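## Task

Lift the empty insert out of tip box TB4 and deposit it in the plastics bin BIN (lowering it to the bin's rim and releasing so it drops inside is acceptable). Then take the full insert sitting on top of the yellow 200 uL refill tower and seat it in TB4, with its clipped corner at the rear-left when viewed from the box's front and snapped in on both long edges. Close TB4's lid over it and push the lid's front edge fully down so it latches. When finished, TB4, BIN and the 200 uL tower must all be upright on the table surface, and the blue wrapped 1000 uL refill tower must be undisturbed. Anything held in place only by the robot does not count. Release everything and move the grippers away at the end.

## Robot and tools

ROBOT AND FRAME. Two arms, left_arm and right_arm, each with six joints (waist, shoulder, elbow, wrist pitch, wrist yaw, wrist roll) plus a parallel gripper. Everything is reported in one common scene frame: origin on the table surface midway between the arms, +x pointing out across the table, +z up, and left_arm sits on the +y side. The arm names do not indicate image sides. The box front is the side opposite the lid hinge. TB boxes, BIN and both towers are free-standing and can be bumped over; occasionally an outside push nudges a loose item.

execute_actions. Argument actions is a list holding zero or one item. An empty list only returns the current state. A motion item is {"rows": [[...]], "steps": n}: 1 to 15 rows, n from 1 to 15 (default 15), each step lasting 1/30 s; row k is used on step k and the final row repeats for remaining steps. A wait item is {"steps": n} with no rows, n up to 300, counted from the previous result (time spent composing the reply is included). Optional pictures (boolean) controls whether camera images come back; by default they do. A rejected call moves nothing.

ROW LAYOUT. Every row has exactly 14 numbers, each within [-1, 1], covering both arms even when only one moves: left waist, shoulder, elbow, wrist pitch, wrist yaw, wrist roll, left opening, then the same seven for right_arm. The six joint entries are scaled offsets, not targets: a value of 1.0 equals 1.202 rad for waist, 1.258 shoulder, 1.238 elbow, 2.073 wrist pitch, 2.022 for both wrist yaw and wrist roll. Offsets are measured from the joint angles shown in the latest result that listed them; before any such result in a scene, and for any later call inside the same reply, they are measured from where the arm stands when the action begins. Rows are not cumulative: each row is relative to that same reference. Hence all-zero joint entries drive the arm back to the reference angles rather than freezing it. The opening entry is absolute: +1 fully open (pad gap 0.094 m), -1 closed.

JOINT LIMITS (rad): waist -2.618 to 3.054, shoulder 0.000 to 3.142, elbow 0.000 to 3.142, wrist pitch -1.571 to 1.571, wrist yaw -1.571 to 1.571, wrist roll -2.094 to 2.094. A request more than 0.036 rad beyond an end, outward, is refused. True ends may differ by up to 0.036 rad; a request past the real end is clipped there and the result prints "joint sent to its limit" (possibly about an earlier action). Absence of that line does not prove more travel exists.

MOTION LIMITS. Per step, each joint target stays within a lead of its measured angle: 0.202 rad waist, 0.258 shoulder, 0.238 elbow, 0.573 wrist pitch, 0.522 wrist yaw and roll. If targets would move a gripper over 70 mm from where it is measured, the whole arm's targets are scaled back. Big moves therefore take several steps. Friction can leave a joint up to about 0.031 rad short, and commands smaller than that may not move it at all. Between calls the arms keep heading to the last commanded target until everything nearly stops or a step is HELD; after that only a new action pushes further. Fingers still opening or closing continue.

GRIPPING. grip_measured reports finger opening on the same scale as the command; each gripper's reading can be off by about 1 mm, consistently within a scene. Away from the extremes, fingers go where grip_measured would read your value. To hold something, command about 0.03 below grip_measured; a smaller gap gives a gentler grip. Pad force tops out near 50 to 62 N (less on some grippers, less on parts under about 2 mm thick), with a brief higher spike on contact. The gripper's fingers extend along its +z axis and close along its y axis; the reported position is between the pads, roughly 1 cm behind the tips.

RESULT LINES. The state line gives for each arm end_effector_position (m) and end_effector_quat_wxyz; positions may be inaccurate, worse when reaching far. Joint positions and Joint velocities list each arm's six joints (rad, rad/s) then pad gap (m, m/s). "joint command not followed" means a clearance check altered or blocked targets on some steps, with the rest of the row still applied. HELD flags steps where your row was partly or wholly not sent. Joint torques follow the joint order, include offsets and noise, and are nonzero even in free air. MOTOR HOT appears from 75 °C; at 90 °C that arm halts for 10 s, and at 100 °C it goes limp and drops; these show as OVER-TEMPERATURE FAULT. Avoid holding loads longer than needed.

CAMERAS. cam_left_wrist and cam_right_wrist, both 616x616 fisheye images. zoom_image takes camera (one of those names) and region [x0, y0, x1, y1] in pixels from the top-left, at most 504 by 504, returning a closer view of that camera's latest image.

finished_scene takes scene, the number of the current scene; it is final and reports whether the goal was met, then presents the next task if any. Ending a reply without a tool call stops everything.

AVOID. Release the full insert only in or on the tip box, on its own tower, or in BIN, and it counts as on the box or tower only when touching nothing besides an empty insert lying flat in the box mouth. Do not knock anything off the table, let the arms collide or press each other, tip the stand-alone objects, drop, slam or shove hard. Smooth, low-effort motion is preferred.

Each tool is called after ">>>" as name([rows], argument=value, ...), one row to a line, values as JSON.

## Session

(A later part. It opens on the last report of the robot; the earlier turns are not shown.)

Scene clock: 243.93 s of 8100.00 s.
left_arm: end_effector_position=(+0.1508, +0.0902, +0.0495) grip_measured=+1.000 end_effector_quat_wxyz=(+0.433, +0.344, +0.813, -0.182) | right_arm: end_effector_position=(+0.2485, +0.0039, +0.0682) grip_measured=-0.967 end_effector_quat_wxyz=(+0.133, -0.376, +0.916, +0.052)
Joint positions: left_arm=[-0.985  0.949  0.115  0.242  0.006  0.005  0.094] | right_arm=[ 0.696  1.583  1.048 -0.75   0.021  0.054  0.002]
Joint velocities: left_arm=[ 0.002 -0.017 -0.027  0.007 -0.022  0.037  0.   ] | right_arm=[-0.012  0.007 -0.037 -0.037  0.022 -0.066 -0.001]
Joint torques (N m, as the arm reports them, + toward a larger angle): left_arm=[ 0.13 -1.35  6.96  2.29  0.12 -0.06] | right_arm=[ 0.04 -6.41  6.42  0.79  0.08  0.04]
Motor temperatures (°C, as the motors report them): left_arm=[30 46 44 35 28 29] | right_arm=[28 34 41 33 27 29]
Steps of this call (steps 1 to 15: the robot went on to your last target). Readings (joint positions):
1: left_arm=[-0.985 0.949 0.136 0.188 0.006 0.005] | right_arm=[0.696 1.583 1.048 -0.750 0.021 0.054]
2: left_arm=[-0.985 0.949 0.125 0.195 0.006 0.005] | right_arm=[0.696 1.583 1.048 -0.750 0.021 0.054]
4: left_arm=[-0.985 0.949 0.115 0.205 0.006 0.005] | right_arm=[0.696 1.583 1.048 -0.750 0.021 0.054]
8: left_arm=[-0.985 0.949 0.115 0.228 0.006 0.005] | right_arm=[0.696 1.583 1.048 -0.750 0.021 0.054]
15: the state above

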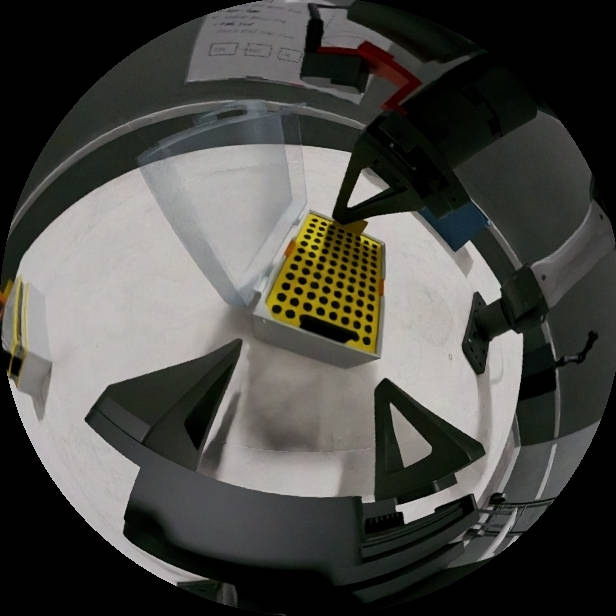

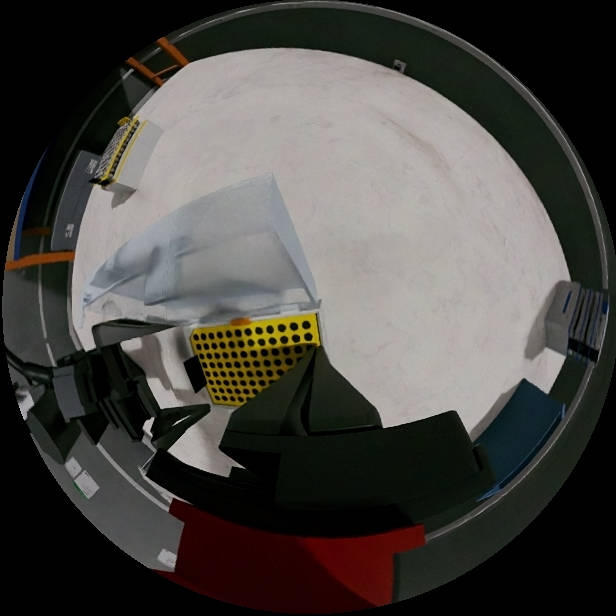

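>>> execute_actions(actions=[])

Scene clock: 262.33 s of 8100.00 s.
left_arm: end_effector_position=(+0.1510, +0.0899, +0.0500) grip_measured=+1.000 end_effector_quat_wxyz=(+0.434, +0.343, +0.813, -0.183) | right_arm: end_effector_position=(+0.2485, +0.0039, +0.0682) grip_measured=-0.967 end_effector_quat_wxyz=(+0.133, -0.376, +0.916, +0.052)
Joint positions: left_arm=[-0.985  0.949  0.115  0.244  0.006  0.005  0.094] | right_arm=[ 0.696  1.583  1.048 -0.75   0.021  0.054  0.002]
Joint velocities: left_arm=[-0.007 -0.007  0.002 -0.022  0.007  0.037  0.   ] | right_arm=[-0.027  0.002  0.002  0.007 -0.022 -0.007 -0.   ]
Joint torques (N m, as the arm reports them, + toward a larger angle): left_arm=[ 0.14 -1.35  6.94  2.3   0.11 -0.06] | right_arm=[ 0.   -6.46  6.42  0.8   0.09  0.03]
Motor temperatures (°C, as the motors report them): left_arm=[30 45 43 40 28 29] | right_arm=[28 34 41 33 27 29]
Steps of this call (steps 1 to 15: the robot went on to your last target; steps 16 to 90: nothing new was sent; then 15.40 s passed at rest). Readings (joint positions):
1: left_arm=[-0.985 0.949 0.115 0.242 0.006 0.005] | right_arm=[0.696 1.583 1.048 -0.750 0.021 0.054]
2: left_arm=[-0.985 0.949 0.115 0.242 0.006 0.005] | right_arm=[0.696 1.583 1.048 -0.750 0.021 0.054]
4: left_arm=[-0.985 0.949 0.115 0.243 0.006 0.005] | right_arm=[0.696 1.583 1.048 -0.750 0.021 0.054]
8: left_arm=[-0.985 0.949 0.115 0.244 0.006 0.005] | right_arm=[0.696 1.583 1.048 -0.750 0.021 0.054]
90: the state above
All arms were judged still, so your last target was given up. Only a new action makes them travel on or press farther. Fingers that are still opening or closing keep moving.

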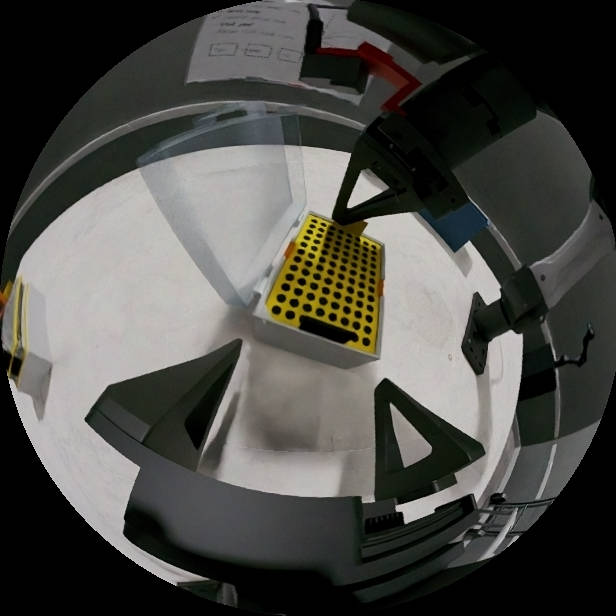

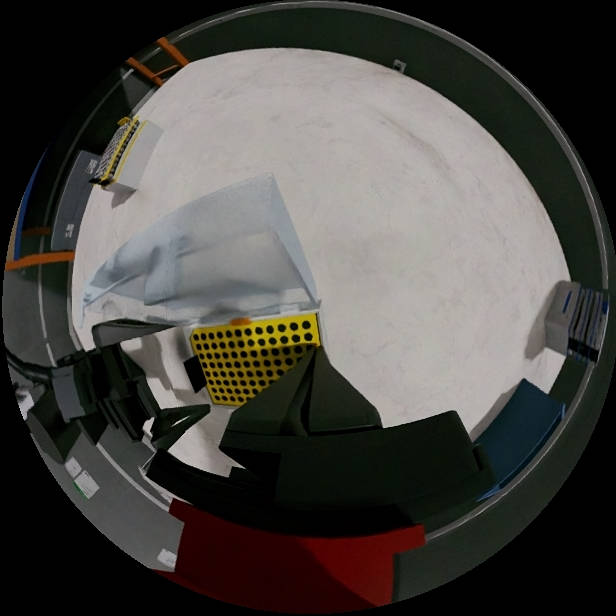

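>>> execute_actions([
  {"rows":[[0,0.02,0.003,0.015,0,0,1,0,0,0,0,0,0,-1],[0,0.04,0.006,0.03,0,0,1,0,0,0,0,0,0,-1],[0,0.06,0.009,0.04,0,0,1,0,0,0,0,0,0,-1],[0,0.08,0.012,0.05,0,0,1,0,0,0,0,0,0,-1],[0,0.10,0.014,0.06,0,0,1,0,0,0,0,0,0,-1],[0,0.12,0.016,0.07,0,0,1,0,0,0,0,0,0,-1],[0,0.14,0.018,0.08,0,0,1,0,0,0,0,0,0,-1],[0,0.16,0.02,0.09,0,0,1,0,0,0,0,0,0,-1],[0,0.18,0.022,0.10,0,0,1,0,0,0,0,0,0,-1],[0,0.19,0.024,0.105,0,0,1,0,0,0,0,0,0,-1]],"steps":15},
])

Scene clock: 274.27 s of 8100.00 s.
left_arm: end_effector_position=(+0.1602, +0.0807, +0.0321) grip_measured=+1.000 end_effector_quat_wxyz=(+0.422, +0.346, +0.819, -0.178) | right_arm: end_effector_position=(+0.2485, +0.0039, +0.0682) grip_measured=-0.967 end_effector_quat_wxyz=(+0.133, -0.376, +0.916, +0.052)
Joint positions: left_arm=[-0.985  1.173  0.127  0.426  0.006  0.005  0.094] | right_arm=[ 0.696  1.583  1.048 -0.75   0.021  0.054  0.002]
Joint velocities: left_arm=[ 0.002 -0.007  0.002  0.242 -0.051  0.081  0.   ] | right_arm=[-0.002 -0.017  0.007 -0.022  0.007  0.066 -0.   ]
Joint torques (N m, as the arm reports them, + toward a larger angle): left_arm=[ 0.18 -1.11  8.62  2.23  0.11 -0.06] | right_arm=[ 0.   -6.46  6.4   0.78  0.08  0.03]
Motor temperatures (°C, as the motors report them): left_arm=[30 44 43 41 28 29] | right_arm=[28 34 41 33 27 29]
Steps of this call (steps 1 to 90: nothing new was sent; then 8.43 s passed at rest; steps 91 to 105: all 15 steps of this action). Readings (joint positions):
91: left_arm=[-0.985 0.950 0.115 0.247 0.006 0.005] | right_arm=[0.696 1.583 1.048 -0.750 0.021 0.054]
92: left_arm=[-0.985 0.957 0.115 0.255 0.006 0.005] | right_arm=[0.696 1.583 1.048 -0.750 0.021 0.054]
94: left_arm=[-0.985 0.991 0.115 0.285 0.006 0.005] | right_arm=[0.696 1.583 1.048 -0.750 0.021 0.054]
98: left_arm=[-0.985 1.092 0.116 0.348 0.006 0.005] | right_arm=[0.696 1.583 1.048 -0.750 0.021 0.054]
105: the state above

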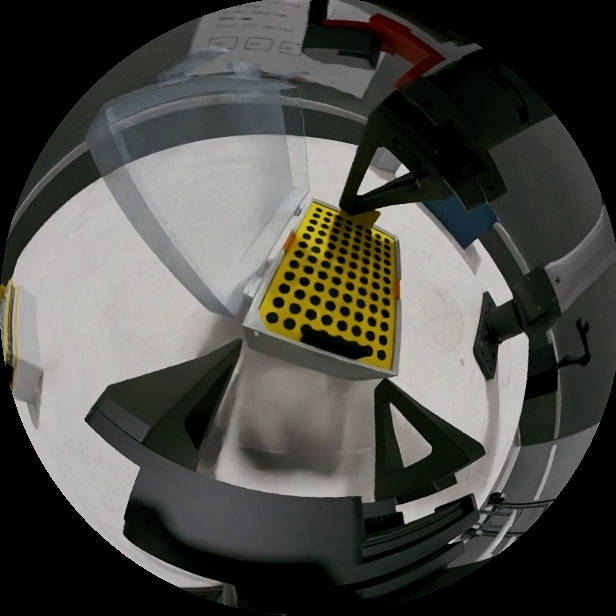

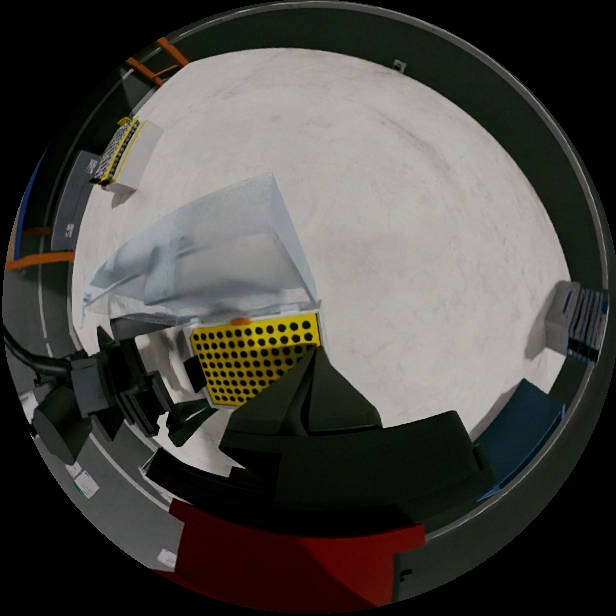

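>>> execute_actions([
  {"rows":[[-0.02,0,0.005,0.02,0,0,1,0,0,0,0,0,0,-1],[-0.02,0,0.005,0.02,0,0,1,0,0,0,0,0,0,-1],[-0.02,0,0.005,0.03,0,0,1,0,0,0,0,0,0,-1],[-0.02,0.01,0.008,0.04,0,0,1,0,0,0,0,0,0,-1],[-0.02,0.03,0.012,0.05,0,0,1,0,0,0,0,0,0,-1],[-0.02,0.05,0.016,0.06,0,0,1,0,0,0,0,0,0,-1],[-0.02,0.07,0.02,0.065,0,0,1,0,0,0,0,0,0,-1],[-0.02,0.09,0.022,0.07,0,0,1,0,0,0,0,0,0,-1],[-0.02,0.10,0.024,0.072,0,0,1,0,0,0,0,0,0,-1]],"steps":15},
])

Scene clock: 284.40 s of 8100.00 s.
left_arm: end_effector_position=(+0.1673, +0.0691, +0.0320) grip_measured=+1.000 end_effector_quat_wxyz=(+0.433, +0.347, +0.811, -0.185) | right_arm: end_effector_position=(+0.2485, +0.0039, +0.0682) grip_measured=-0.967 end_effector_quat_wxyz=(+0.133, -0.376, +0.916, +0.052)
Joint positions: left_arm=[-0.994  1.283  0.141  0.553  0.006  0.005  0.094] | right_arm=[ 0.696  1.583  1.048 -0.75   0.021  0.054  0.002]
Joint velocities: left_arm=[ 0.007 -0.007  0.007  0.007 -0.007  0.095  0.   ] | right_arm=[-0.002  0.007  0.002 -0.037 -0.022 -0.081 -0.   ]
Joint torques (N m, as the arm reports them, + toward a larger angle): left_arm=[-1.11 -1.79  8.12  2.32  0.12 -0.07] | right_arm=[ 0.02 -6.41  6.41  0.79  0.08  0.04]
Motor temperatures (°C, as the motors report them): left_arm=[30 43 44 43 28 29] | right_arm=[28 34 41 33 27 29]
Steps of this call (steps 1 to 30: the robot went on to your last target; steps 31 to 100: nothing new was sent; then 6.30 s passed at rest; steps 101 to 115: all 15 steps of this action). Readings (joint positions):
101: left_arm=[-0.986 1.173 0.129 0.454 0.006 0.005] | right_arm=[0.696 1.583 1.048 -0.750 0.021 0.054]
102: left_arm=[-0.990 1.173 0.129 0.455 0.006 0.005] | right_arm=[0.696 1.583 1.048 -0.750 0.021 0.054]
104: left_arm=[-0.994 1.173 0.129 0.461 0.006 0.005] | right_arm=[0.696 1.583 1.048 -0.750 0.021 0.054]
108: left_arm=[-0.994 1.225 0.134 0.515 0.006 0.005] | right_arm=[0.696 1.583 1.048 -0.750 0.021 0.054]
115: the state above

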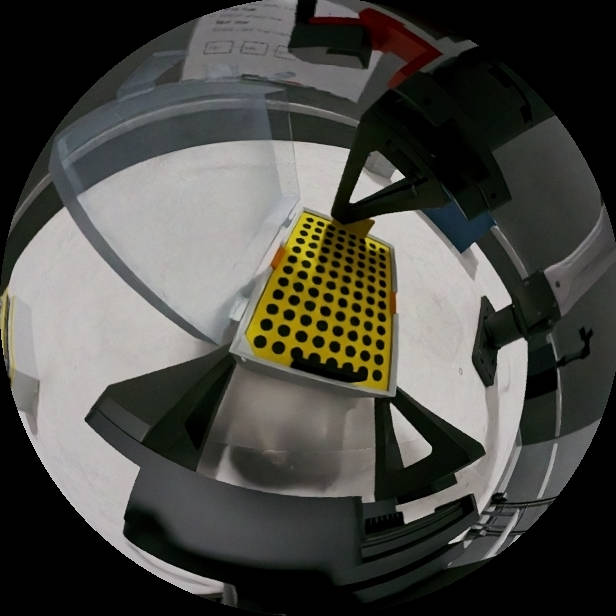

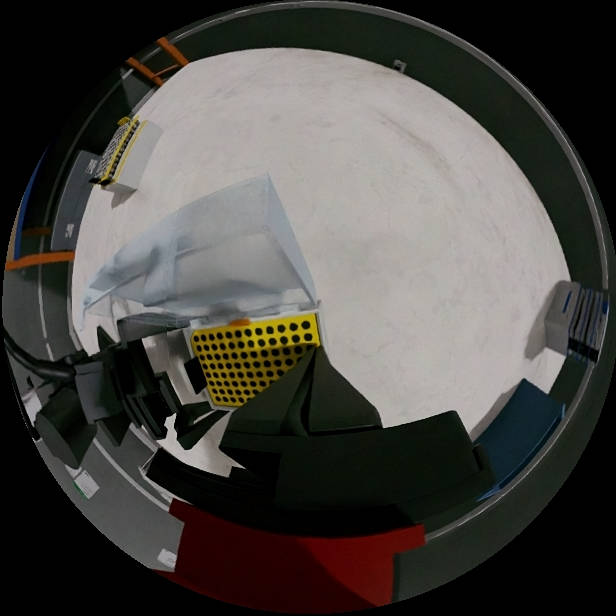

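>>> execute_actions([
  {"rows":[[0.004,0.01,0.005,0.015,0,0,1,0,0,0,0,0,0,-1],[0.004,0.025,0.008,0.022,0,0,1,0,0,0,0,0,0,-1],[0.004,0.04,0.012,0.03,0,0,1,0,0,0,0,0,0,-1],[0.004,0.055,0.015,0.036,0,0,1,0,0,0,0,0,0,-1],[0.004,0.07,0.018,0.042,0,0,1,0,0,0,0,0,0,-1],[0.004,0.085,0.021,0.047,0,0,1,0,0,0,0,0,0,-1],[0.004,0.10,0.024,0.051,0,0,1,0,0,0,0,0,0,-1],[0.004,0.114,0.026,0.053,0,0,1,0,0,0,0,0,0,-1],[0.004,0.114,0.026,0.053,0,0,1,0,0,0,0,0,0,-1],[0.004,0.114,0.026,0.053,0,0,1,0,0,0,0,0,0,-1],[0.004,0.114,0.026,0.053,0,0,1,0,0,0,0,0,0,-1],[0.004,0.114,0.026,0.053,0,0,0.9,0,0,0,0,0,0,-1],[0.004,0.114,0.026,0.053,0,0,0.84,0,0,0,0,0,0,-1],[0.004,0.114,0.026,0.053,0,0,0.8,0,0,0,0,0,0,-1],[0.004,0.114,0.026,0.053,0,0,0.77,0,0,0,0,0,0,-1]],"steps":15},
], pictures=false)

>>> execute_actions([
  {"steps":15},
])

Scene clock: 296.27 s of 8100.00 s.
left_arm: end_effector_position=(+0.1717, +0.0659, +0.0171) grip_measured=+0.802 end_effector_quat_wxyz=(+0.422, +0.349, +0.817, -0.178) | right_arm: end_effector_position=(+0.2477, +0.0029, +0.0679) grip_measured=-0.967 end_effector_quat_wxyz=(+0.131, -0.376, +0.916, +0.050)
Joint positions: left_arm=[-0.994  1.411  0.155  0.637  0.001  0.005  0.085] | right_arm=[ 0.696  1.583  1.048 -0.756  0.022  0.053  0.002]
Joint velocities: left_arm=[ 0.002  0.002 -0.007 -0.007  0.037  0.037 -0.001] | right_arm=[ 0.002 -0.017 -0.012 -0.037  0.037 -0.007  0.   ]
Joint torques (N m, as the arm reports them, + toward a larger angle): left_arm=[ 0.57 -2.44  7.57  2.43  0.17 -0.07] | right_arm=[-0.05 -6.39  6.38  0.89  0.07  0.05]
Motor temperatures (°C, as the motors report them): left_arm=[30 43 44 44 28 29] | right_arm=[28 34 41 33 27 29]
Steps of this call (steps 1 to 15: the robot went on to your last target; steps 16 to 90: nothing new was sent; then 8.37 s passed at rest; steps 91 to 105: all 15 steps of this action). Readings (joint positions):
91: left_arm=[-0.994 1.283 0.141 0.564 0.006 0.005] | right_arm=[0.696 1.583 1.048 -0.750 0.021 0.054]
92: left_arm=[-0.994 1.285 0.141 0.567 0.006 0.005] | right_arm=[0.696 1.583 1.048 -0.750 0.021 0.054]
94: left_arm=[-0.994 1.305 0.141 0.587 0.006 0.005] | right_arm=[0.696 1.583 1.048 -0.750 0.021 0.054]
98: left_arm=[-0.994 1.378 0.151 0.622 0.006 0.005] | right_arm=[0.696 1.583 1.048 -0.750 0.021 0.054]
105: the state above

Scene clock: 296.77 s of 8100.00 s.
left_arm: end_effector_position=(+0.1717, +0.0659, +0.0171) grip_measured=+0.802 end_effector_quat_wxyz=(+0.422, +0.349, +0.817, -0.178) | right_arm: end_effector_position=(+0.2477, +0.0029, +0.0679) grip_measured=-0.967 end_effector_quat_wxyz=(+0.131, -0.376, +0.916, +0.050)
Joint positions: left_arm=[-0.994  1.411  0.155  0.637  0.001  0.005  0.085] | right_arm=[ 0.696  1.583  1.048 -0.756  0.022  0.053  0.002]
Joint velocities: left_arm=[-0.007  0.012 -0.012  0.037 -0.066  0.051 -0.   ] | right_arm=[-0.002 -0.012  0.012 -0.022  0.022  0.037 -0.   ]
Joint torques (N m, as the arm reports them, + toward a larger angle): left_arm=[ 0.54 -2.52  7.53  2.45  0.15 -0.06] | right_arm=[ 0.01 -6.49  6.41  0.82  0.07  0.04]
Motor temperatures (°C, as the motors report them): left_arm=[30 43 44 44 28 29] | right_arm=[28 34 41 33 27 29]
Steps of this call (steps 1 to 15: the robot went on to your last target). Readings (joint positions):
1: left_arm=[-0.994 1.411 0.155 0.637 0.001 0.005] | right_arm=[0.696 1.583 1.048 -0.756 0.022 0.053]
2: left_arm=[-0.994 1.411 0.155 0.637 0.001 0.005] | right_arm=[0.696 1.583 1.048 -0.756 0.022 0.053]
4: left_arm=[-0.994 1.411 0.155 0.637 0.001 0.005] | right_arm=[0.696 1.583 1.048 -0.756 0.022 0.053]
8: left_arm=[-0.994 1.411 0.155 0.637 0.001 0.005] | right_arm=[0.696 1.583 1.048 -0.756 0.022 0.053]
15: the state above
All arms were judged still, so your last target was given up. Only a new action makes them travel on or press farther. Fingers that are still opening or closing keep moving.

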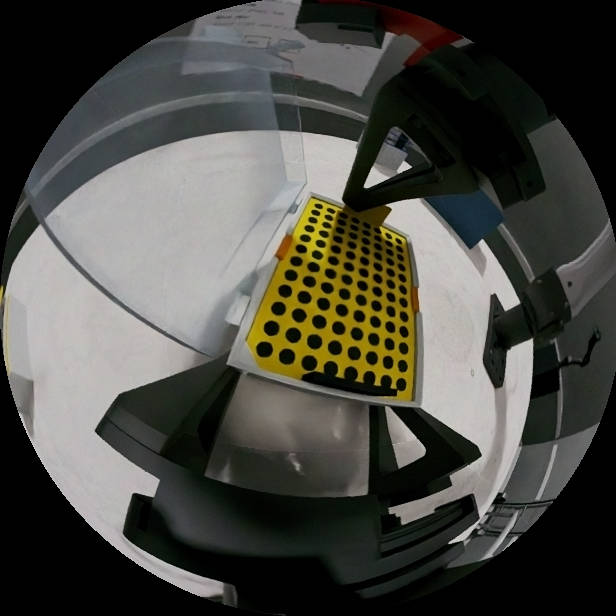

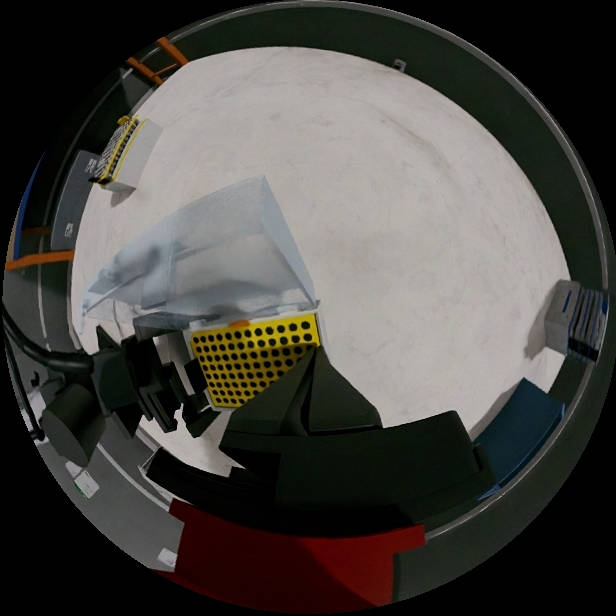

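>>> execute_actions([
  {"rows":[[0,0,0,-0.03,0,0,0.765,0,0,0,0,0,0,-1],[0,0,0,-0.06,0,0,0.765,0,0,0,0,0,0,-1],[0,0,0,-0.07,0,0,0.765,0,-0.002,0.01,-0.006,0,0,-1],[0,0,0,-0.07,0,0,0.765,0,-0.004,0.02,-0.012,0,0,-1],[0,0,0,-0.07,0,0,0.765,0,-0.007,0.03,-0.018,0,0,-1],[0,0,0,-0.07,0,0,0.765,0,-0.01,0.04,-0.024,0,0,-1],[0,0,0,-0.07,0,0,0.765,0,-0.012,0.05,-0.03,0,0,-1],[0,0,0,-0.07,0,0,0.765,0,-0.015,0.06,-0.037,0,0,-1],[0,0,0,-0.07,0,0,0.765,0,-0.018,0.07,-0.044,0,0,-1],[0,0,0,-0.07,0,0,0.765,0,-0.021,0.08,-0.052,0,0,-1],[0,0,0,-0.07,0,0,0.765,0,-0.024,0.09,-0.059,0,0,-1]],"steps":15},
])

Scene clock: 307.23 s of 8100.00 s.
left_arm: end_effector_position=(+0.1707, +0.0670, +0.0150) grip_measured=+0.802 end_effector_quat_wxyz=(+0.419, +0.353, +0.819, -0.175) | right_arm: end_effector_position=(+0.2515, +0.0072, +0.0932) grip_measured=-0.967 end_effector_quat_wxyz=(+0.137, -0.376, +0.915, +0.053)
Joint positions: left_arm=[-0.994  1.411  0.155  0.626  0.001  0.012  0.085] | right_arm=[ 0.696  1.569  1.133 -0.841  0.022  0.053  0.002]
Joint velocities: left_arm=[ 0.002 -0.022 -0.012 -0.007  0.051 -0.037 -0.   ] | right_arm=[-0.022 -0.1    0.061 -0.022 -0.066 -0.022  0.001]
Joint torques (N m, as the arm reports them, + toward a larger angle): left_arm=[ 0.1  -3.89  6.05  0.77  0.12 -0.14] | right_arm=[ 0.02 -7.32  8.09  0.62  0.08  0.03]
Motor temperatures (°C, as the motors report them): left_arm=[30 42 44 45 28 29] | right_arm=[28 34 41 33 27 29]
Steps of this call (steps 1 to 90: nothing new was sent; then 6.97 s passed at rest; steps 91 to 105: all 15 steps of this action). Readings (joint positions):
91: left_arm=[-0.994 1.411 0.155 0.633 0.001 0.005] | right_arm=[0.696 1.583 1.048 -0.756 0.022 0.053]
92: left_arm=[-0.994 1.411 0.155 0.629 0.001 0.005] | right_arm=[0.696 1.583 1.048 -0.756 0.022 0.053]
94: left_arm=[-0.994 1.411 0.155 0.627 0.001 0.008] | right_arm=[0.696 1.583 1.048 -0.759 0.022 0.053]
98: left_arm=[-0.994 1.411 0.155 0.626 0.001 0.012] | right_arm=[0.696 1.583 1.065 -0.784 0.022 0.053]
105: the state above

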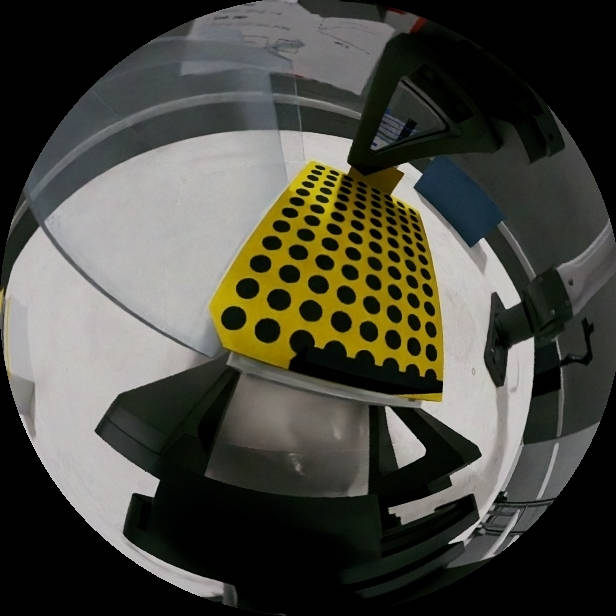

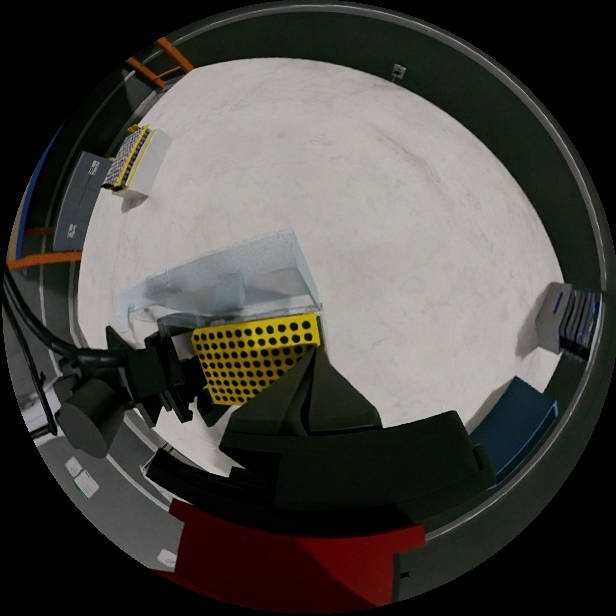

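>>> execute_actions([
  {"rows":[[0,0,0,0,0,0,0.8,-0.01,-0.02,0.01,-0.02,0,0,-1],[0,0,0,0.005,0,0,0.9,-0.03,-0.04,0.02,-0.035,0,0,-1],[0,0,0,0.005,0,0,1,-0.06,-0.055,0.03,-0.05,0,0,-1],[0,0,0,0.005,0,0,1,-0.10,-0.065,0.045,-0.065,0,0,-1],[0,0,0,0.005,0,0,1,-0.15,-0.075,0.06,-0.08,0,0,-1],[0,0,0,0.005,0,0,1,-0.21,-0.085,0.08,-0.095,0,0,-1],[0,-0.02,0,0.0,0,0,1,-0.28,-0.095,0.10,-0.11,0,0,-1],[0,-0.05,-0.004,-0.015,0,0,1,-0.35,-0.105,0.12,-0.125,0,0,-1],[0,-0.09,-0.008,-0.035,0,0,1,-0.42,-0.11,0.14,-0.14,0,0,-1],[0,-0.13,-0.012,-0.055,0,0,1,-0.49,-0.11,0.16,-0.16,0,0,-1],[0,-0.17,-0.016,-0.075,0,0,1,-0.56,-0.11,0.16,-0.16,0,0,-1],[0,-0.21,-0.02,-0.095,0,0,1,-0.63,-0.11,0.16,-0.16,0,0,-1],[0,-0.26,-0.024,-0.12,0,0,1,-0.70,-0.11,0.16,-0.16,0,0,-1],[0,-0.31,-0.028,-0.15,0,0,1,-0.77,-0.11,0.16,-0.16,0,0,-1],[0,-0.37,-0.03,-0.18,0,0,1,-0.83,-0.11,0.16,-0.16,0,0,-1]],"steps":15},
], pictures=false)

>>> execute_actions([
  {"steps":20},
])

Scene clock: 327.33 s of 8100.00 s.
left_arm: end_effector_position=(+0.1686, +0.0691, +0.0706) grip_measured=+1.000 end_effector_quat_wxyz=(+0.476, +0.339, +0.787, -0.199) | right_arm: end_effector_position=(+0.3439, -0.2151, +0.1755) grip_measured=-0.967 end_effector_quat_wxyz=(+0.181, -0.017, +0.983, +0.004)
Joint positions: left_arm=[-0.994  1.075  0.147  0.443  0.001  0.012  0.094] | right_arm=[-0.049  1.438  1.318 -1.087  0.018  0.053  0.002]
Joint velocities: left_arm=[-0.007 -1.902 -0.09  -1.297  0.007 -0.066  0.   ] | right_arm=[-2.063 -0.017  0.007 -0.271 -0.022  0.11  -0.001]
Joint torques (N m, as the arm reports them, + toward a larger angle): left_arm=[ 0.16 -3.61  5.78  2.28  0.12 -0.06] | right_arm=[-0.34 -5.86  7.93  0.56  0.13  0.03]
Motor temperatures (°C, as the motors report them): left_arm=[30 43 43 40 28 29] | right_arm=[28 34 43 33 27 29]
Steps of this call (steps 1 to 30: the robot went on to your last target; steps 31 to 100: nothing new was sent; then 16.27 s passed at rest; steps 101 to 115: all 15 steps of this action). Readings (joint positions):
101: left_arm=[-0.994 1.411 0.155 0.632 0.001 0.012] | right_arm=[0.696 1.566 1.135 -0.866 0.022 0.053]
102: left_arm=[-0.994 1.411 0.155 0.634 0.001 0.012] | right_arm=[0.693 1.563 1.135 -0.869 0.021 0.053]
104: left_arm=[-0.994 1.411 0.155 0.634 0.001 0.012] | right_arm=[0.662 1.546 1.137 -0.894 0.017 0.053]
108: left_arm=[-0.994 1.402 0.155 0.628 0.001 0.012] | right_arm=[0.449 1.494 1.201 -0.980 0.012 0.053]
115: the state above

Scene clock: 328.00 s of 8100.00 s.
left_arm: end_effector_position=(+0.1559, +0.0823, +0.0627) grip_measured=+1.000 end_effector_quat_wxyz=(+0.451, +0.345, +0.801, -0.188) | right_arm: end_effector_position=(+0.3227, -0.2983, +0.1698) grip_measured=-0.968 end_effector_quat_wxyz=(+0.144, +0.112, +0.983, -0.024)
Joint positions: left_arm=[-0.994  0.955  0.136  0.269  0.001  0.012  0.094] | right_arm=[-0.31   1.438  1.318 -1.16   0.032  0.053  0.002]
Joint velocities: left_arm=[ 0.007  0.012 -0.017 -0.051  0.037  0.007  0.   ] | right_arm=[ 0.012 -0.007  0.002  0.007  0.037  0.007  0.001]
Joint torques (N m, as the arm reports them, + toward a larger angle): left_arm=[ 0.13 -2.27  6.7   2.09  0.11 -0.05] | right_arm=[ 0.57 -5.81  7.56  0.73  0.    0.04]
Motor temperatures (°C, as the motors report them): left_arm=[30 43 43 40 28 29] | right_arm=[28 34 43 33 27 29]
Steps of this call (steps 1 to 20: the robot went on to your last target). Readings (joint positions):
1: left_arm=[-0.994 1.018 0.143 0.409 0.001 0.012] | right_arm=[-0.122 1.438 1.318 -1.096 0.019 0.053]
2: left_arm=[-0.994 0.980 0.142 0.388 0.001 0.012] | right_arm=[-0.192 1.438 1.318 -1.106 0.020 0.053]
4: left_arm=[-0.994 0.955 0.142 0.358 0.001 0.012] | right_arm=[-0.289 1.438 1.318 -1.122 0.031 0.053]
8: left_arm=[-0.994 0.955 0.139 0.304 0.001 0.012] | right_arm=[-0.310 1.438 1.318 -1.146 0.032 0.053]
20: the state above

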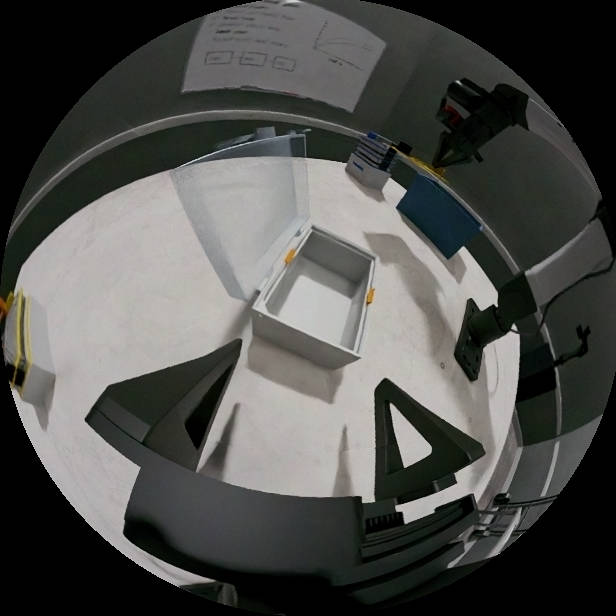

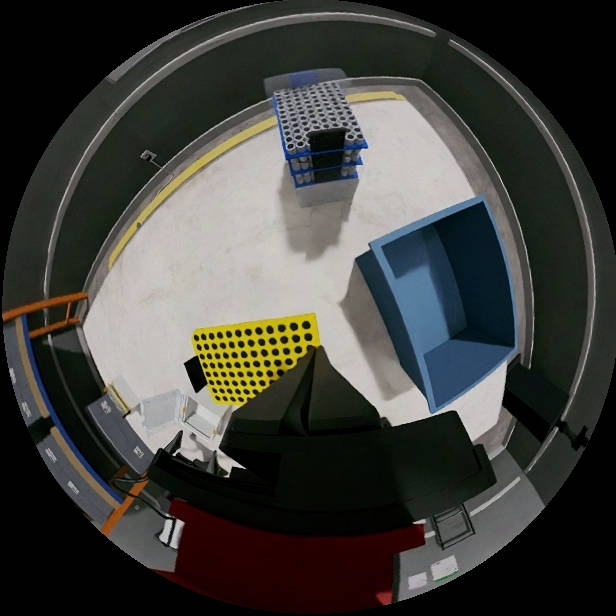

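>>> execute_actions([
  {"rows":[[0,0,0.06,-0.04,0,0.03,1,-0.03,0.005,0.003,0,0,0,-1],[0,0,0.12,-0.08,0,0.08,1,-0.06,0.01,0.006,0,0,0,-1],[0,0,0.19,-0.13,0,0.14,1,-0.10,0.02,0.01,0,0,0,-1],[0,0,0.26,-0.18,0,0.2,1,-0.14,0.03,0.015,0,0,0,-1],[0,0,0.33,-0.23,0,0.26,1,-0.18,0.04,0.02,0,0,0,-1],[0,0,0.40,-0.28,0,0.32,1,-0.22,0.05,0.03,0,0,0,-1],[0,0,0.47,-0.33,0,0.38,1,-0.26,0.06,0.04,0,0,0,-1],[0,0,0.54,-0.38,0,0.44,1,-0.30,0.07,0.05,0,0,0,-1],[0,0,0.61,-0.43,0,0.5,1,-0.34,0.08,0.06,0,0,0,-1],[0.03,0,0.68,-0.48,0,0.56,1,-0.38,0.09,0.07,0,0,0,-1],[0.07,0,0.75,-0.53,0,0.62,1,-0.41,0.09,0.075,0,0,0,-1],[0.12,0,0.82,-0.58,0,0.68,0.5,-0.44,0.09,0.075,0,0,0,-1],[0.18,0,0.88,-0.63,0,0.72,0,-0.45,0.09,0.075,0,0,0,-1],[0.25,0,0.92,-0.68,0,0.75,-0.3,-0.46,0.09,0.075,0,0,0,-1],[0.9,0,0.94,-0.71,0,0.77,-0.5,-0.46,0.09,0.075,0,0,0,-1]],"steps":15},
], pictures=false)

>>> execute_actions([
  {"steps":30},
])

Scene clock: 341.70 s of 8100.00 s.
left_arm: end_effector_position=(+0.2089, +0.1239, +0.3186) grip_measured=-0.013 end_effector_quat_wxyz=(+0.475, +0.662, +0.564, +0.137) | right_arm: end_effector_position=(+0.2640, -0.4579, +0.1549) grip_measured=-0.968 end_effector_quat_wxyz=(+0.106, +0.372, +0.920, -0.054)
Joint positions: left_arm=[-0.766  0.955  1.19  -0.773  0.009  1.152  0.046] | right_arm=[-0.852  1.553  1.378 -1.159  0.034  0.053  0.002]
Joint velocities: left_arm=[ 2.073 -0.017  2.103 -2.44  -0.066  2.615 -0.423] | right_arm=[-0.447  0.012  0.056 -0.022  0.081  0.007  0.001]
Joint torques (N m, as the arm reports them, + toward a larger angle): left_arm=[ 0.35 -1.64  6.39  1.54  0.09 -0.07] | right_arm=[ 1.41 -6.35  8.68  0.72  0.01  0.03]
Motor temperatures (°C, as the motors report them): left_arm=[30 42 43 43 28 29] | right_arm=[28 34 43 33 27 29]
Steps of this call (steps 1 to 15: the robot went on to your last target; steps 16 to 90: nothing new was sent; then 10.20 s passed at rest; steps 91 to 105: all 15 steps of this action). Readings (joint positions):
91: left_arm=[-0.994 0.955 0.144 0.253 0.001 0.019] | right_arm=[-0.312 1.438 1.318 -1.161 0.031 0.053]
92: left_arm=[-0.994 0.955 0.169 0.214 0.001 0.042] | right_arm=[-0.323 1.438 1.318 -1.161 0.030 0.053]
94: left_arm=[-0.994 0.955 0.277 0.095 0.001 0.140] | right_arm=[-0.382 1.443 1.318 -1.161 0.026 0.053]
98: left_arm=[-0.994 0.955 0.602 -0.172 0.001 0.476] | right_arm=[-0.576 1.492 1.333 -1.161 0.026 0.053]
105: the state above

Scene clock: 342.70 s of 8100.00 s.
left_arm: end_effector_position=(+0.1866, +0.3546, +0.2895) grip_measured=-0.498 end_effector_quat_wxyz=(+0.219, +0.559, +0.745, +0.290) | right_arm: end_effector_position=(+0.2618, -0.4614, +0.1559) grip_measured=-0.968 end_effector_quat_wxyz=(+0.107, +0.378, +0.918, -0.056)
Joint positions: left_arm=[ 0.076  0.947  1.308 -1.188 -0.007  1.559  0.024] | right_arm=[-0.864  1.553  1.381 -1.159  0.035  0.053  0.002]
Joint velocities: left_arm=[ 0.012  0.007 -0.007 -0.066 -0.037  0.037  0.001] | right_arm=[ 0.007 -0.022  0.012 -0.022  0.022 -0.022 -0.   ]
Joint torques (N m, as the arm reports them, + toward a larger angle): left_arm=[ 1.1  -0.06  6.84  1.73  0.24 -0.02] | right_arm=[ 0.11 -6.42  8.6   0.7   0.05  0.04]
Motor temperatures (°C, as the motors report them): left_arm=[30 42 43 43 28 29] | right_arm=[28 34 43 33 27 29]
Steps of this call (steps 1 to 30: the robot went on to your last target). Readings (joint positions):
1: left_arm=[-0.693 0.953 1.250 -0.840 0.007 1.233] | right_arm=[-0.862 1.553 1.380 -1.159 0.035 0.053]
2: left_arm=[-0.620 0.949 1.286 -0.891 0.006 1.298] | right_arm=[-0.864 1.553 1.381 -1.159 0.035 0.053]
4: left_arm=[-0.475 0.944 1.308 -0.977 0.004 1.392] | right_arm=[-0.864 1.553 1.381 -1.159 0.035 0.053]
8: left_arm=[-0.187 0.947 1.308 -1.106 0.001 1.492] | right_arm=[-0.864 1.553 1.381 -1.159 0.035 0.053]
30: the state above

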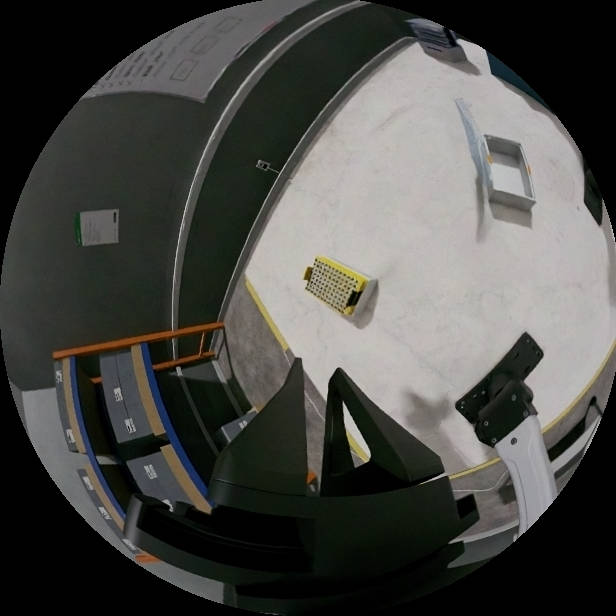

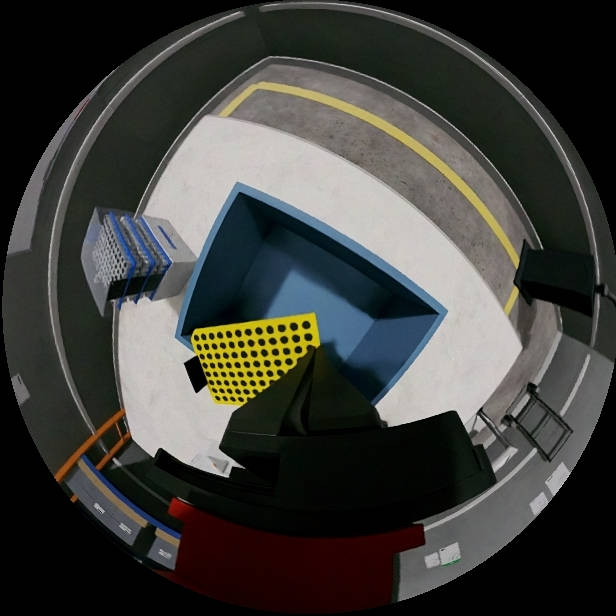

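>>> execute_actions([
  {"rows":[[0,0.04,0.025,-0.015,0,0,-0.5,-0.01,0.012,0.02,0,0,0.02,-1],[0,0.09,0.05,-0.03,0,0,-0.5,-0.02,0.025,0.04,0,0,0.045,-1],[0,0.14,0.08,-0.045,0,0,-0.5,-0.03,0.04,0.06,0,0,0.07,-1],[0,0.19,0.11,-0.06,0,0,-0.5,-0.04,0.055,0.08,0,0,0.095,-1],[0,0.24,0.14,-0.075,0,0,-0.5,-0.05,0.07,0.10,0,0,0.12,-1],[0,0.29,0.17,-0.09,0,0,-0.5,-0.06,0.085,0.12,0,0,0.145,-1],[0,0.34,0.20,-0.105,0,0,-0.5,-0.07,0.10,0.14,0,0,0.17,-1],[0,0.39,0.23,-0.12,0,0,-0.5,-0.08,0.115,0.16,0,0,0.195,-1],[0,0.44,0.26,-0.135,0,0,-0.5,-0.085,0.13,0.175,0,0,0.22,-1],[0,0.49,0.29,-0.15,0,0,-0.5,-0.09,0.14,0.19,0,0,0.24,-1],[0,0.54,0.31,-0.16,0,0,-0.5,-0.09,0.147,0.19,0,0,0.25,-1],[0,0.58,0.33,-0.17,0,0,-0.5,-0.09,0.147,0.19,0,0,0.25,-1],[0,0.62,0.35,-0.175,0,0,-0.5,-0.09,0.147,0.19,0,0,0.25,-1],[0,0.645,0.365,-0.175,0,0,-0.5,-0.09,0.147,0.19,0,0,0.25,-1],[0,0.66,0.37,-0.175,0,0,-0.5,-0.09,0.147,0.19,0,0,0.25,-1]],"steps":15},
], pictures=false)

>>> execute_actions([
  {"steps":15},
])

Scene clock: 363.53 s of 8100.00 s.
left_arm: end_effector_position=(+0.2754, +0.3791, +0.1905) grip_measured=-0.498 end_effector_quat_wxyz=(+0.031, +0.600, +0.798, +0.047) | right_arm: end_effector_position=(+0.2734, -0.5237, +0.1600) grip_measured=-0.968 end_effector_quat_wxyz=(+0.126, +0.607, +0.783, -0.040)
Joint positions: left_arm=[ 0.076  1.723  1.725 -1.46  -0.007  1.56   0.024] | right_arm=[-0.968  1.735  1.587 -1.16   0.035  0.486  0.001]
Joint velocities: left_arm=[ 0.002  1.184  0.364 -0.33   0.022 -0.066 -0.001] | right_arm=[-0.012  0.051 -0.002 -0.051  0.007  0.505  0.   ]
Joint torques (N m, as the arm reports them, + toward a larger angle): left_arm=[  0.15 -10.32   9.06   0.21   0.2   -0.1 ] | right_arm=[-0.48 -7.84  8.7   0.7   0.12  0.04]
Motor temperatures (°C, as the motors report them): left_arm=[30 41 43 42 28 29] | right_arm=[28 34 45 32 27 29]
Steps of this call (steps 1 to 15: the robot went on to your last target; steps 16 to 90: nothing new was sent; then 17.33 s passed at rest; steps 91 to 105: all 15 steps of this action). Readings (joint positions):
91: left_arm=[0.076 0.951 1.312 -1.193 -0.007 1.560] | right_arm=[-0.864 1.553 1.381 -1.159 0.035 0.058]
92: left_arm=[0.076 0.967 1.325 -1.207 -0.007 1.560] | right_arm=[-0.865 1.556 1.384 -1.161 0.035 0.071]
94: left_arm=[0.076 1.044 1.384 -1.245 -0.007 1.560] | right_arm=[-0.878 1.577 1.412 -1.167 0.035 0.117]
98: left_arm=[0.076 1.300 1.531 -1.316 -0.007 1.560] | right_arm=[-0.928 1.654 1.510 -1.167 0.035 0.264]
105: the state above

Scene clock: 364.03 s of 8100.00 s.
left_arm: end_effector_position=(+0.2669, +0.3768, +0.1762) grip_measured=-0.498 end_effector_quat_wxyz=(-0.004, +0.601, +0.799, +0.001) | right_arm: end_effector_position=(+0.2734, -0.5238, +0.1595) grip_measured=-0.968 end_effector_quat_wxyz=(+0.127, +0.632, +0.764, -0.035)
Joint positions: left_arm=[ 0.076  1.789  1.752 -1.536 -0.007  1.56   0.024] | right_arm=[-0.968  1.736  1.587 -1.16   0.035  0.55   0.001]
Joint velocities: left_arm=[-0.002  0.002  0.017  0.007  0.022 -0.022 -0.   ] | right_arm=[-0.017 -0.002 -0.007 -0.037 -0.051  0.037 -0.   ]
Joint torques (N m, as the arm reports them, + toward a larger angle): left_arm=[  0.15 -10.19   8.58   0.28   0.19  -0.08] | right_arm=[-0.25 -7.7   8.57  0.74  0.12  0.13]
Motor temperatures (°C, as the motors report them): left_arm=[30 41 43 42 28 29] | right_arm=[28 34 45 32 27 29]
Steps of this call (steps 1 to 15: the robot went on to your last target). Readings (joint positions):
1: left_arm=[0.076 1.757 1.732 -1.468 -0.007 1.560] | right_arm=[-0.968 1.736 1.587 -1.160 0.035 0.500]
2: left_arm=[0.076 1.778 1.734 -1.475 -0.007 1.560] | right_arm=[-0.968 1.736 1.587 -1.160 0.035 0.510]
4: left_arm=[0.076 1.793 1.734 -1.493 -0.007 1.560] | right_arm=[-0.968 1.736 1.587 -1.160 0.035 0.526]
8: left_arm=[0.076 1.790 1.749 -1.522 -0.007 1.560] | right_arm=[-0.968 1.736 1.587 -1.160 0.035 0.542]
15: the state above

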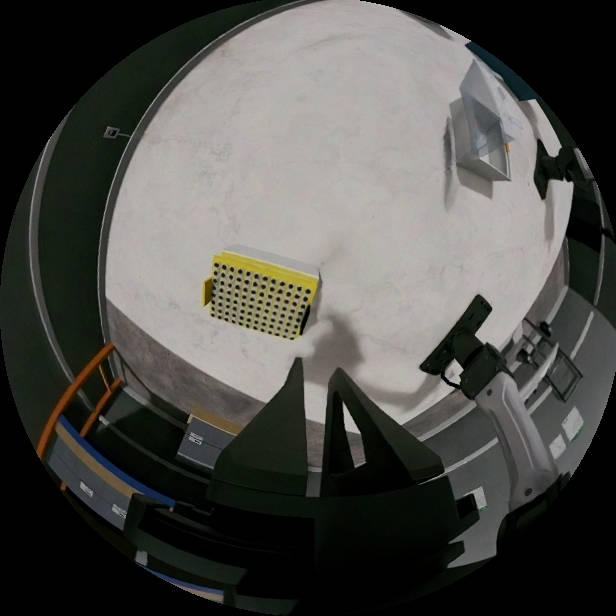

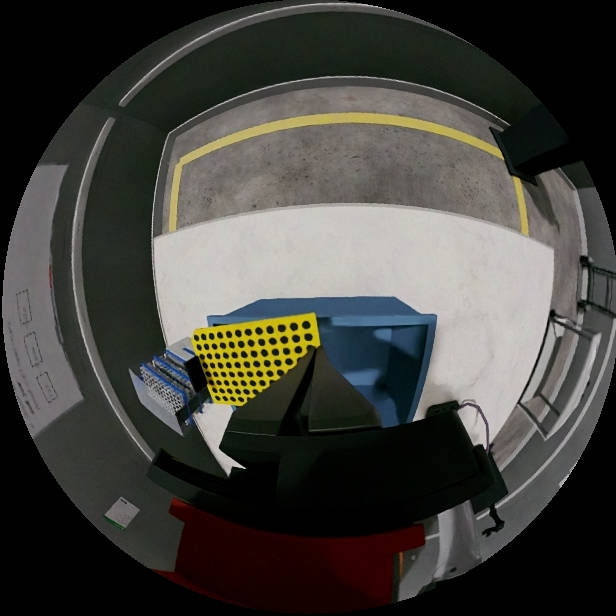

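>>> execute_actions([
  {"rows":[[0,0.005,-0.008,0.007,0,0,-0.5,-0.01,-0.015,-0.015,0,0,-0.005,-1],[0,0.01,-0.016,0.014,0,0,-0.5,-0.02,-0.03,-0.03,0,0,-0.01,-1],[0,0.015,-0.024,0.021,0,0,-0.5,-0.03,-0.045,-0.047,0,0,-0.015,-1],[0,0.02,-0.032,0.028,0,0,-0.5,-0.04,-0.06,-0.064,0,0,-0.02,-1],[0,0.025,-0.04,0.035,0,0,-0.5,-0.05,-0.075,-0.08,0,0,-0.025,-1],[0,0.03,-0.048,0.042,0,0,-0.5,-0.06,-0.09,-0.097,0,0,-0.03,-1],[0,0.032,-0.05,0.045,0,0,-0.5,-0.07,-0.105,-0.113,0,0,-0.035,-1],[0,0.032,-0.05,0.045,0,0,-0.5,-0.08,-0.12,-0.13,0,0,-0.04,-1],[0,0.032,-0.05,0.045,0,0,-0.5,-0.09,-0.135,-0.147,0,0,-0.045,-1],[0,0.032,-0.05,0.045,0,0,-0.5,-0.10,-0.15,-0.165,0,0,-0.05,-1]],"steps":15},
], pictures=false)

>>> execute_actions([
  {"steps":10},
])

Scene clock: 379.57 s of 8100.00 s.
left_arm: end_effector_position=(+0.2775, +0.3797, +0.1557) grip_measured=-0.498 end_effector_quat_wxyz=(-0.003, +0.601, +0.799, +0.002) | right_arm: end_effector_position=(+0.2106, -0.5113, +0.1620) grip_measured=-0.968 end_effector_quat_wxyz=(+0.119, +0.645, +0.754, -0.047)
Joint positions: left_arm=[ 0.076  1.818  1.706 -1.459 -0.007  1.56   0.024] | right_arm=[-1.083  1.557  1.406 -1.166  0.035  0.468  0.001]
Joint velocities: left_arm=[-0.002  0.012  0.002  0.095  0.066 -0.037 -0.   ] | right_arm=[ 0.002 -0.007 -0.007 -0.066 -0.022 -0.125 -0.001]
Joint torques (N m, as the arm reports them, + toward a larger angle): left_arm=[ 0.12 -8.57  6.13  0.53  0.18 -0.08] | right_arm=[-0.28 -7.    4.69  0.76  0.11 -0.02]
Motor temperatures (°C, as the motors report them): left_arm=[30 46 44 39 28 29] | right_arm=[28 35 45 32 27 29]
Steps of this call (steps 1 to 15: the robot went on to your last target; steps 16 to 90: nothing new was sent; then 12.03 s passed at rest; steps 91 to 105: all 15 steps of this action). Readings (joint positions):
91: left_arm=[0.076 1.789 1.752 -1.538 -0.007 1.560] | right_arm=[-0.968 1.736 1.587 -1.160 0.035 0.552]
92: left_arm=[0.076 1.789 1.752 -1.536 -0.007 1.560] | right_arm=[-0.969 1.734 1.584 -1.159 0.035 0.549]
94: left_arm=[0.076 1.789 1.747 -1.523 -0.007 1.560] | right_arm=[-0.980 1.716 1.560 -1.157 0.035 0.539]
98: left_arm=[0.076 1.800 1.718 -1.487 -0.007 1.560] | right_arm=[-1.032 1.642 1.479 -1.158 0.035 0.510]
105: the state above

Scene clock: 379.90 s of 8100.00 s.
left_arm: end_effector_position=(+0.2788, +0.3801, +0.1557) grip_measured=-0.498 end_effector_quat_wxyz=(-0.001, +0.601, +0.799, +0.004) | right_arm: end_effector_position=(+0.2106, -0.5113, +0.1620) grip_measured=-0.968 end_effector_quat_wxyz=(+0.119, +0.640, +0.758, -0.048)
Joint positions: left_arm=[ 0.076  1.818  1.706 -1.454 -0.007  1.56   0.024] | right_arm=[-1.083  1.557  1.406 -1.166  0.035  0.456  0.001]
Joint velocities: left_arm=[-0.017  0.002  0.012 -0.051 -0.081  0.022 -0.002] | right_arm=[ 0.012 -0.022 -0.022 -0.051 -0.051  0.037 -0.001]
Joint torques (N m, as the arm reports them, + toward a larger angle): left_arm=[ 0.14 -8.58  6.03  0.55  0.19 -0.08] | right_arm=[-0.4  -6.98  4.82  0.76  0.12 -0.05]
Motor temperatures (°C, as the motors report them): left_arm=[30 46 44 39 28 29] | right_arm=[28 35 45 32 27 29]
Steps of this call (steps 1 to 10: the robot went on to your last target). Readings (joint positions):
1: left_arm=[0.076 1.818 1.706 -1.458 -0.007 1.560] | right_arm=[-1.083 1.557 1.406 -1.166 0.035 0.465]
2: left_arm=[0.076 1.818 1.706 -1.457 -0.007 1.560] | right_arm=[-1.083 1.557 1.406 -1.166 0.035 0.463]
4: left_arm=[0.076 1.818 1.706 -1.455 -0.007 1.560] | right_arm=[-1.083 1.557 1.406 -1.166 0.035 0.460]
8: left_arm=[0.076 1.818 1.706 -1.454 -0.007 1.560] | right_arm=[-1.083 1.557 1.406 -1.166 0.035 0.457]
10: the state above

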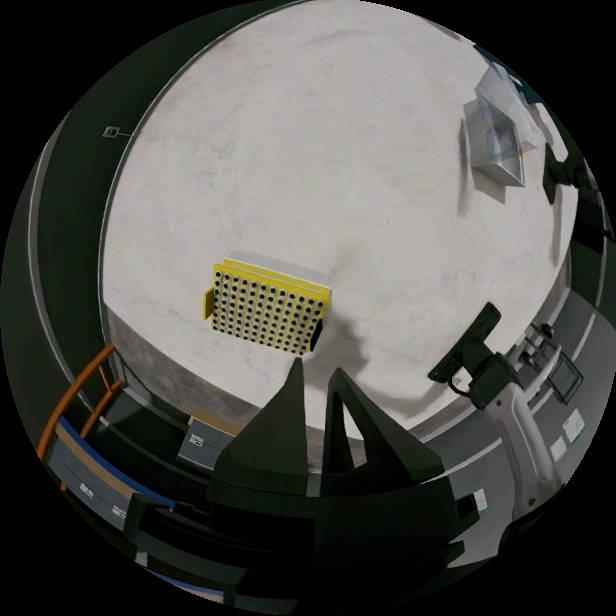

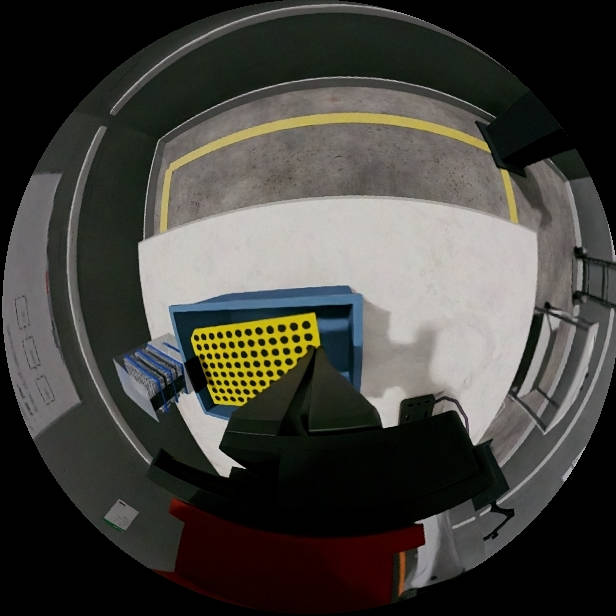

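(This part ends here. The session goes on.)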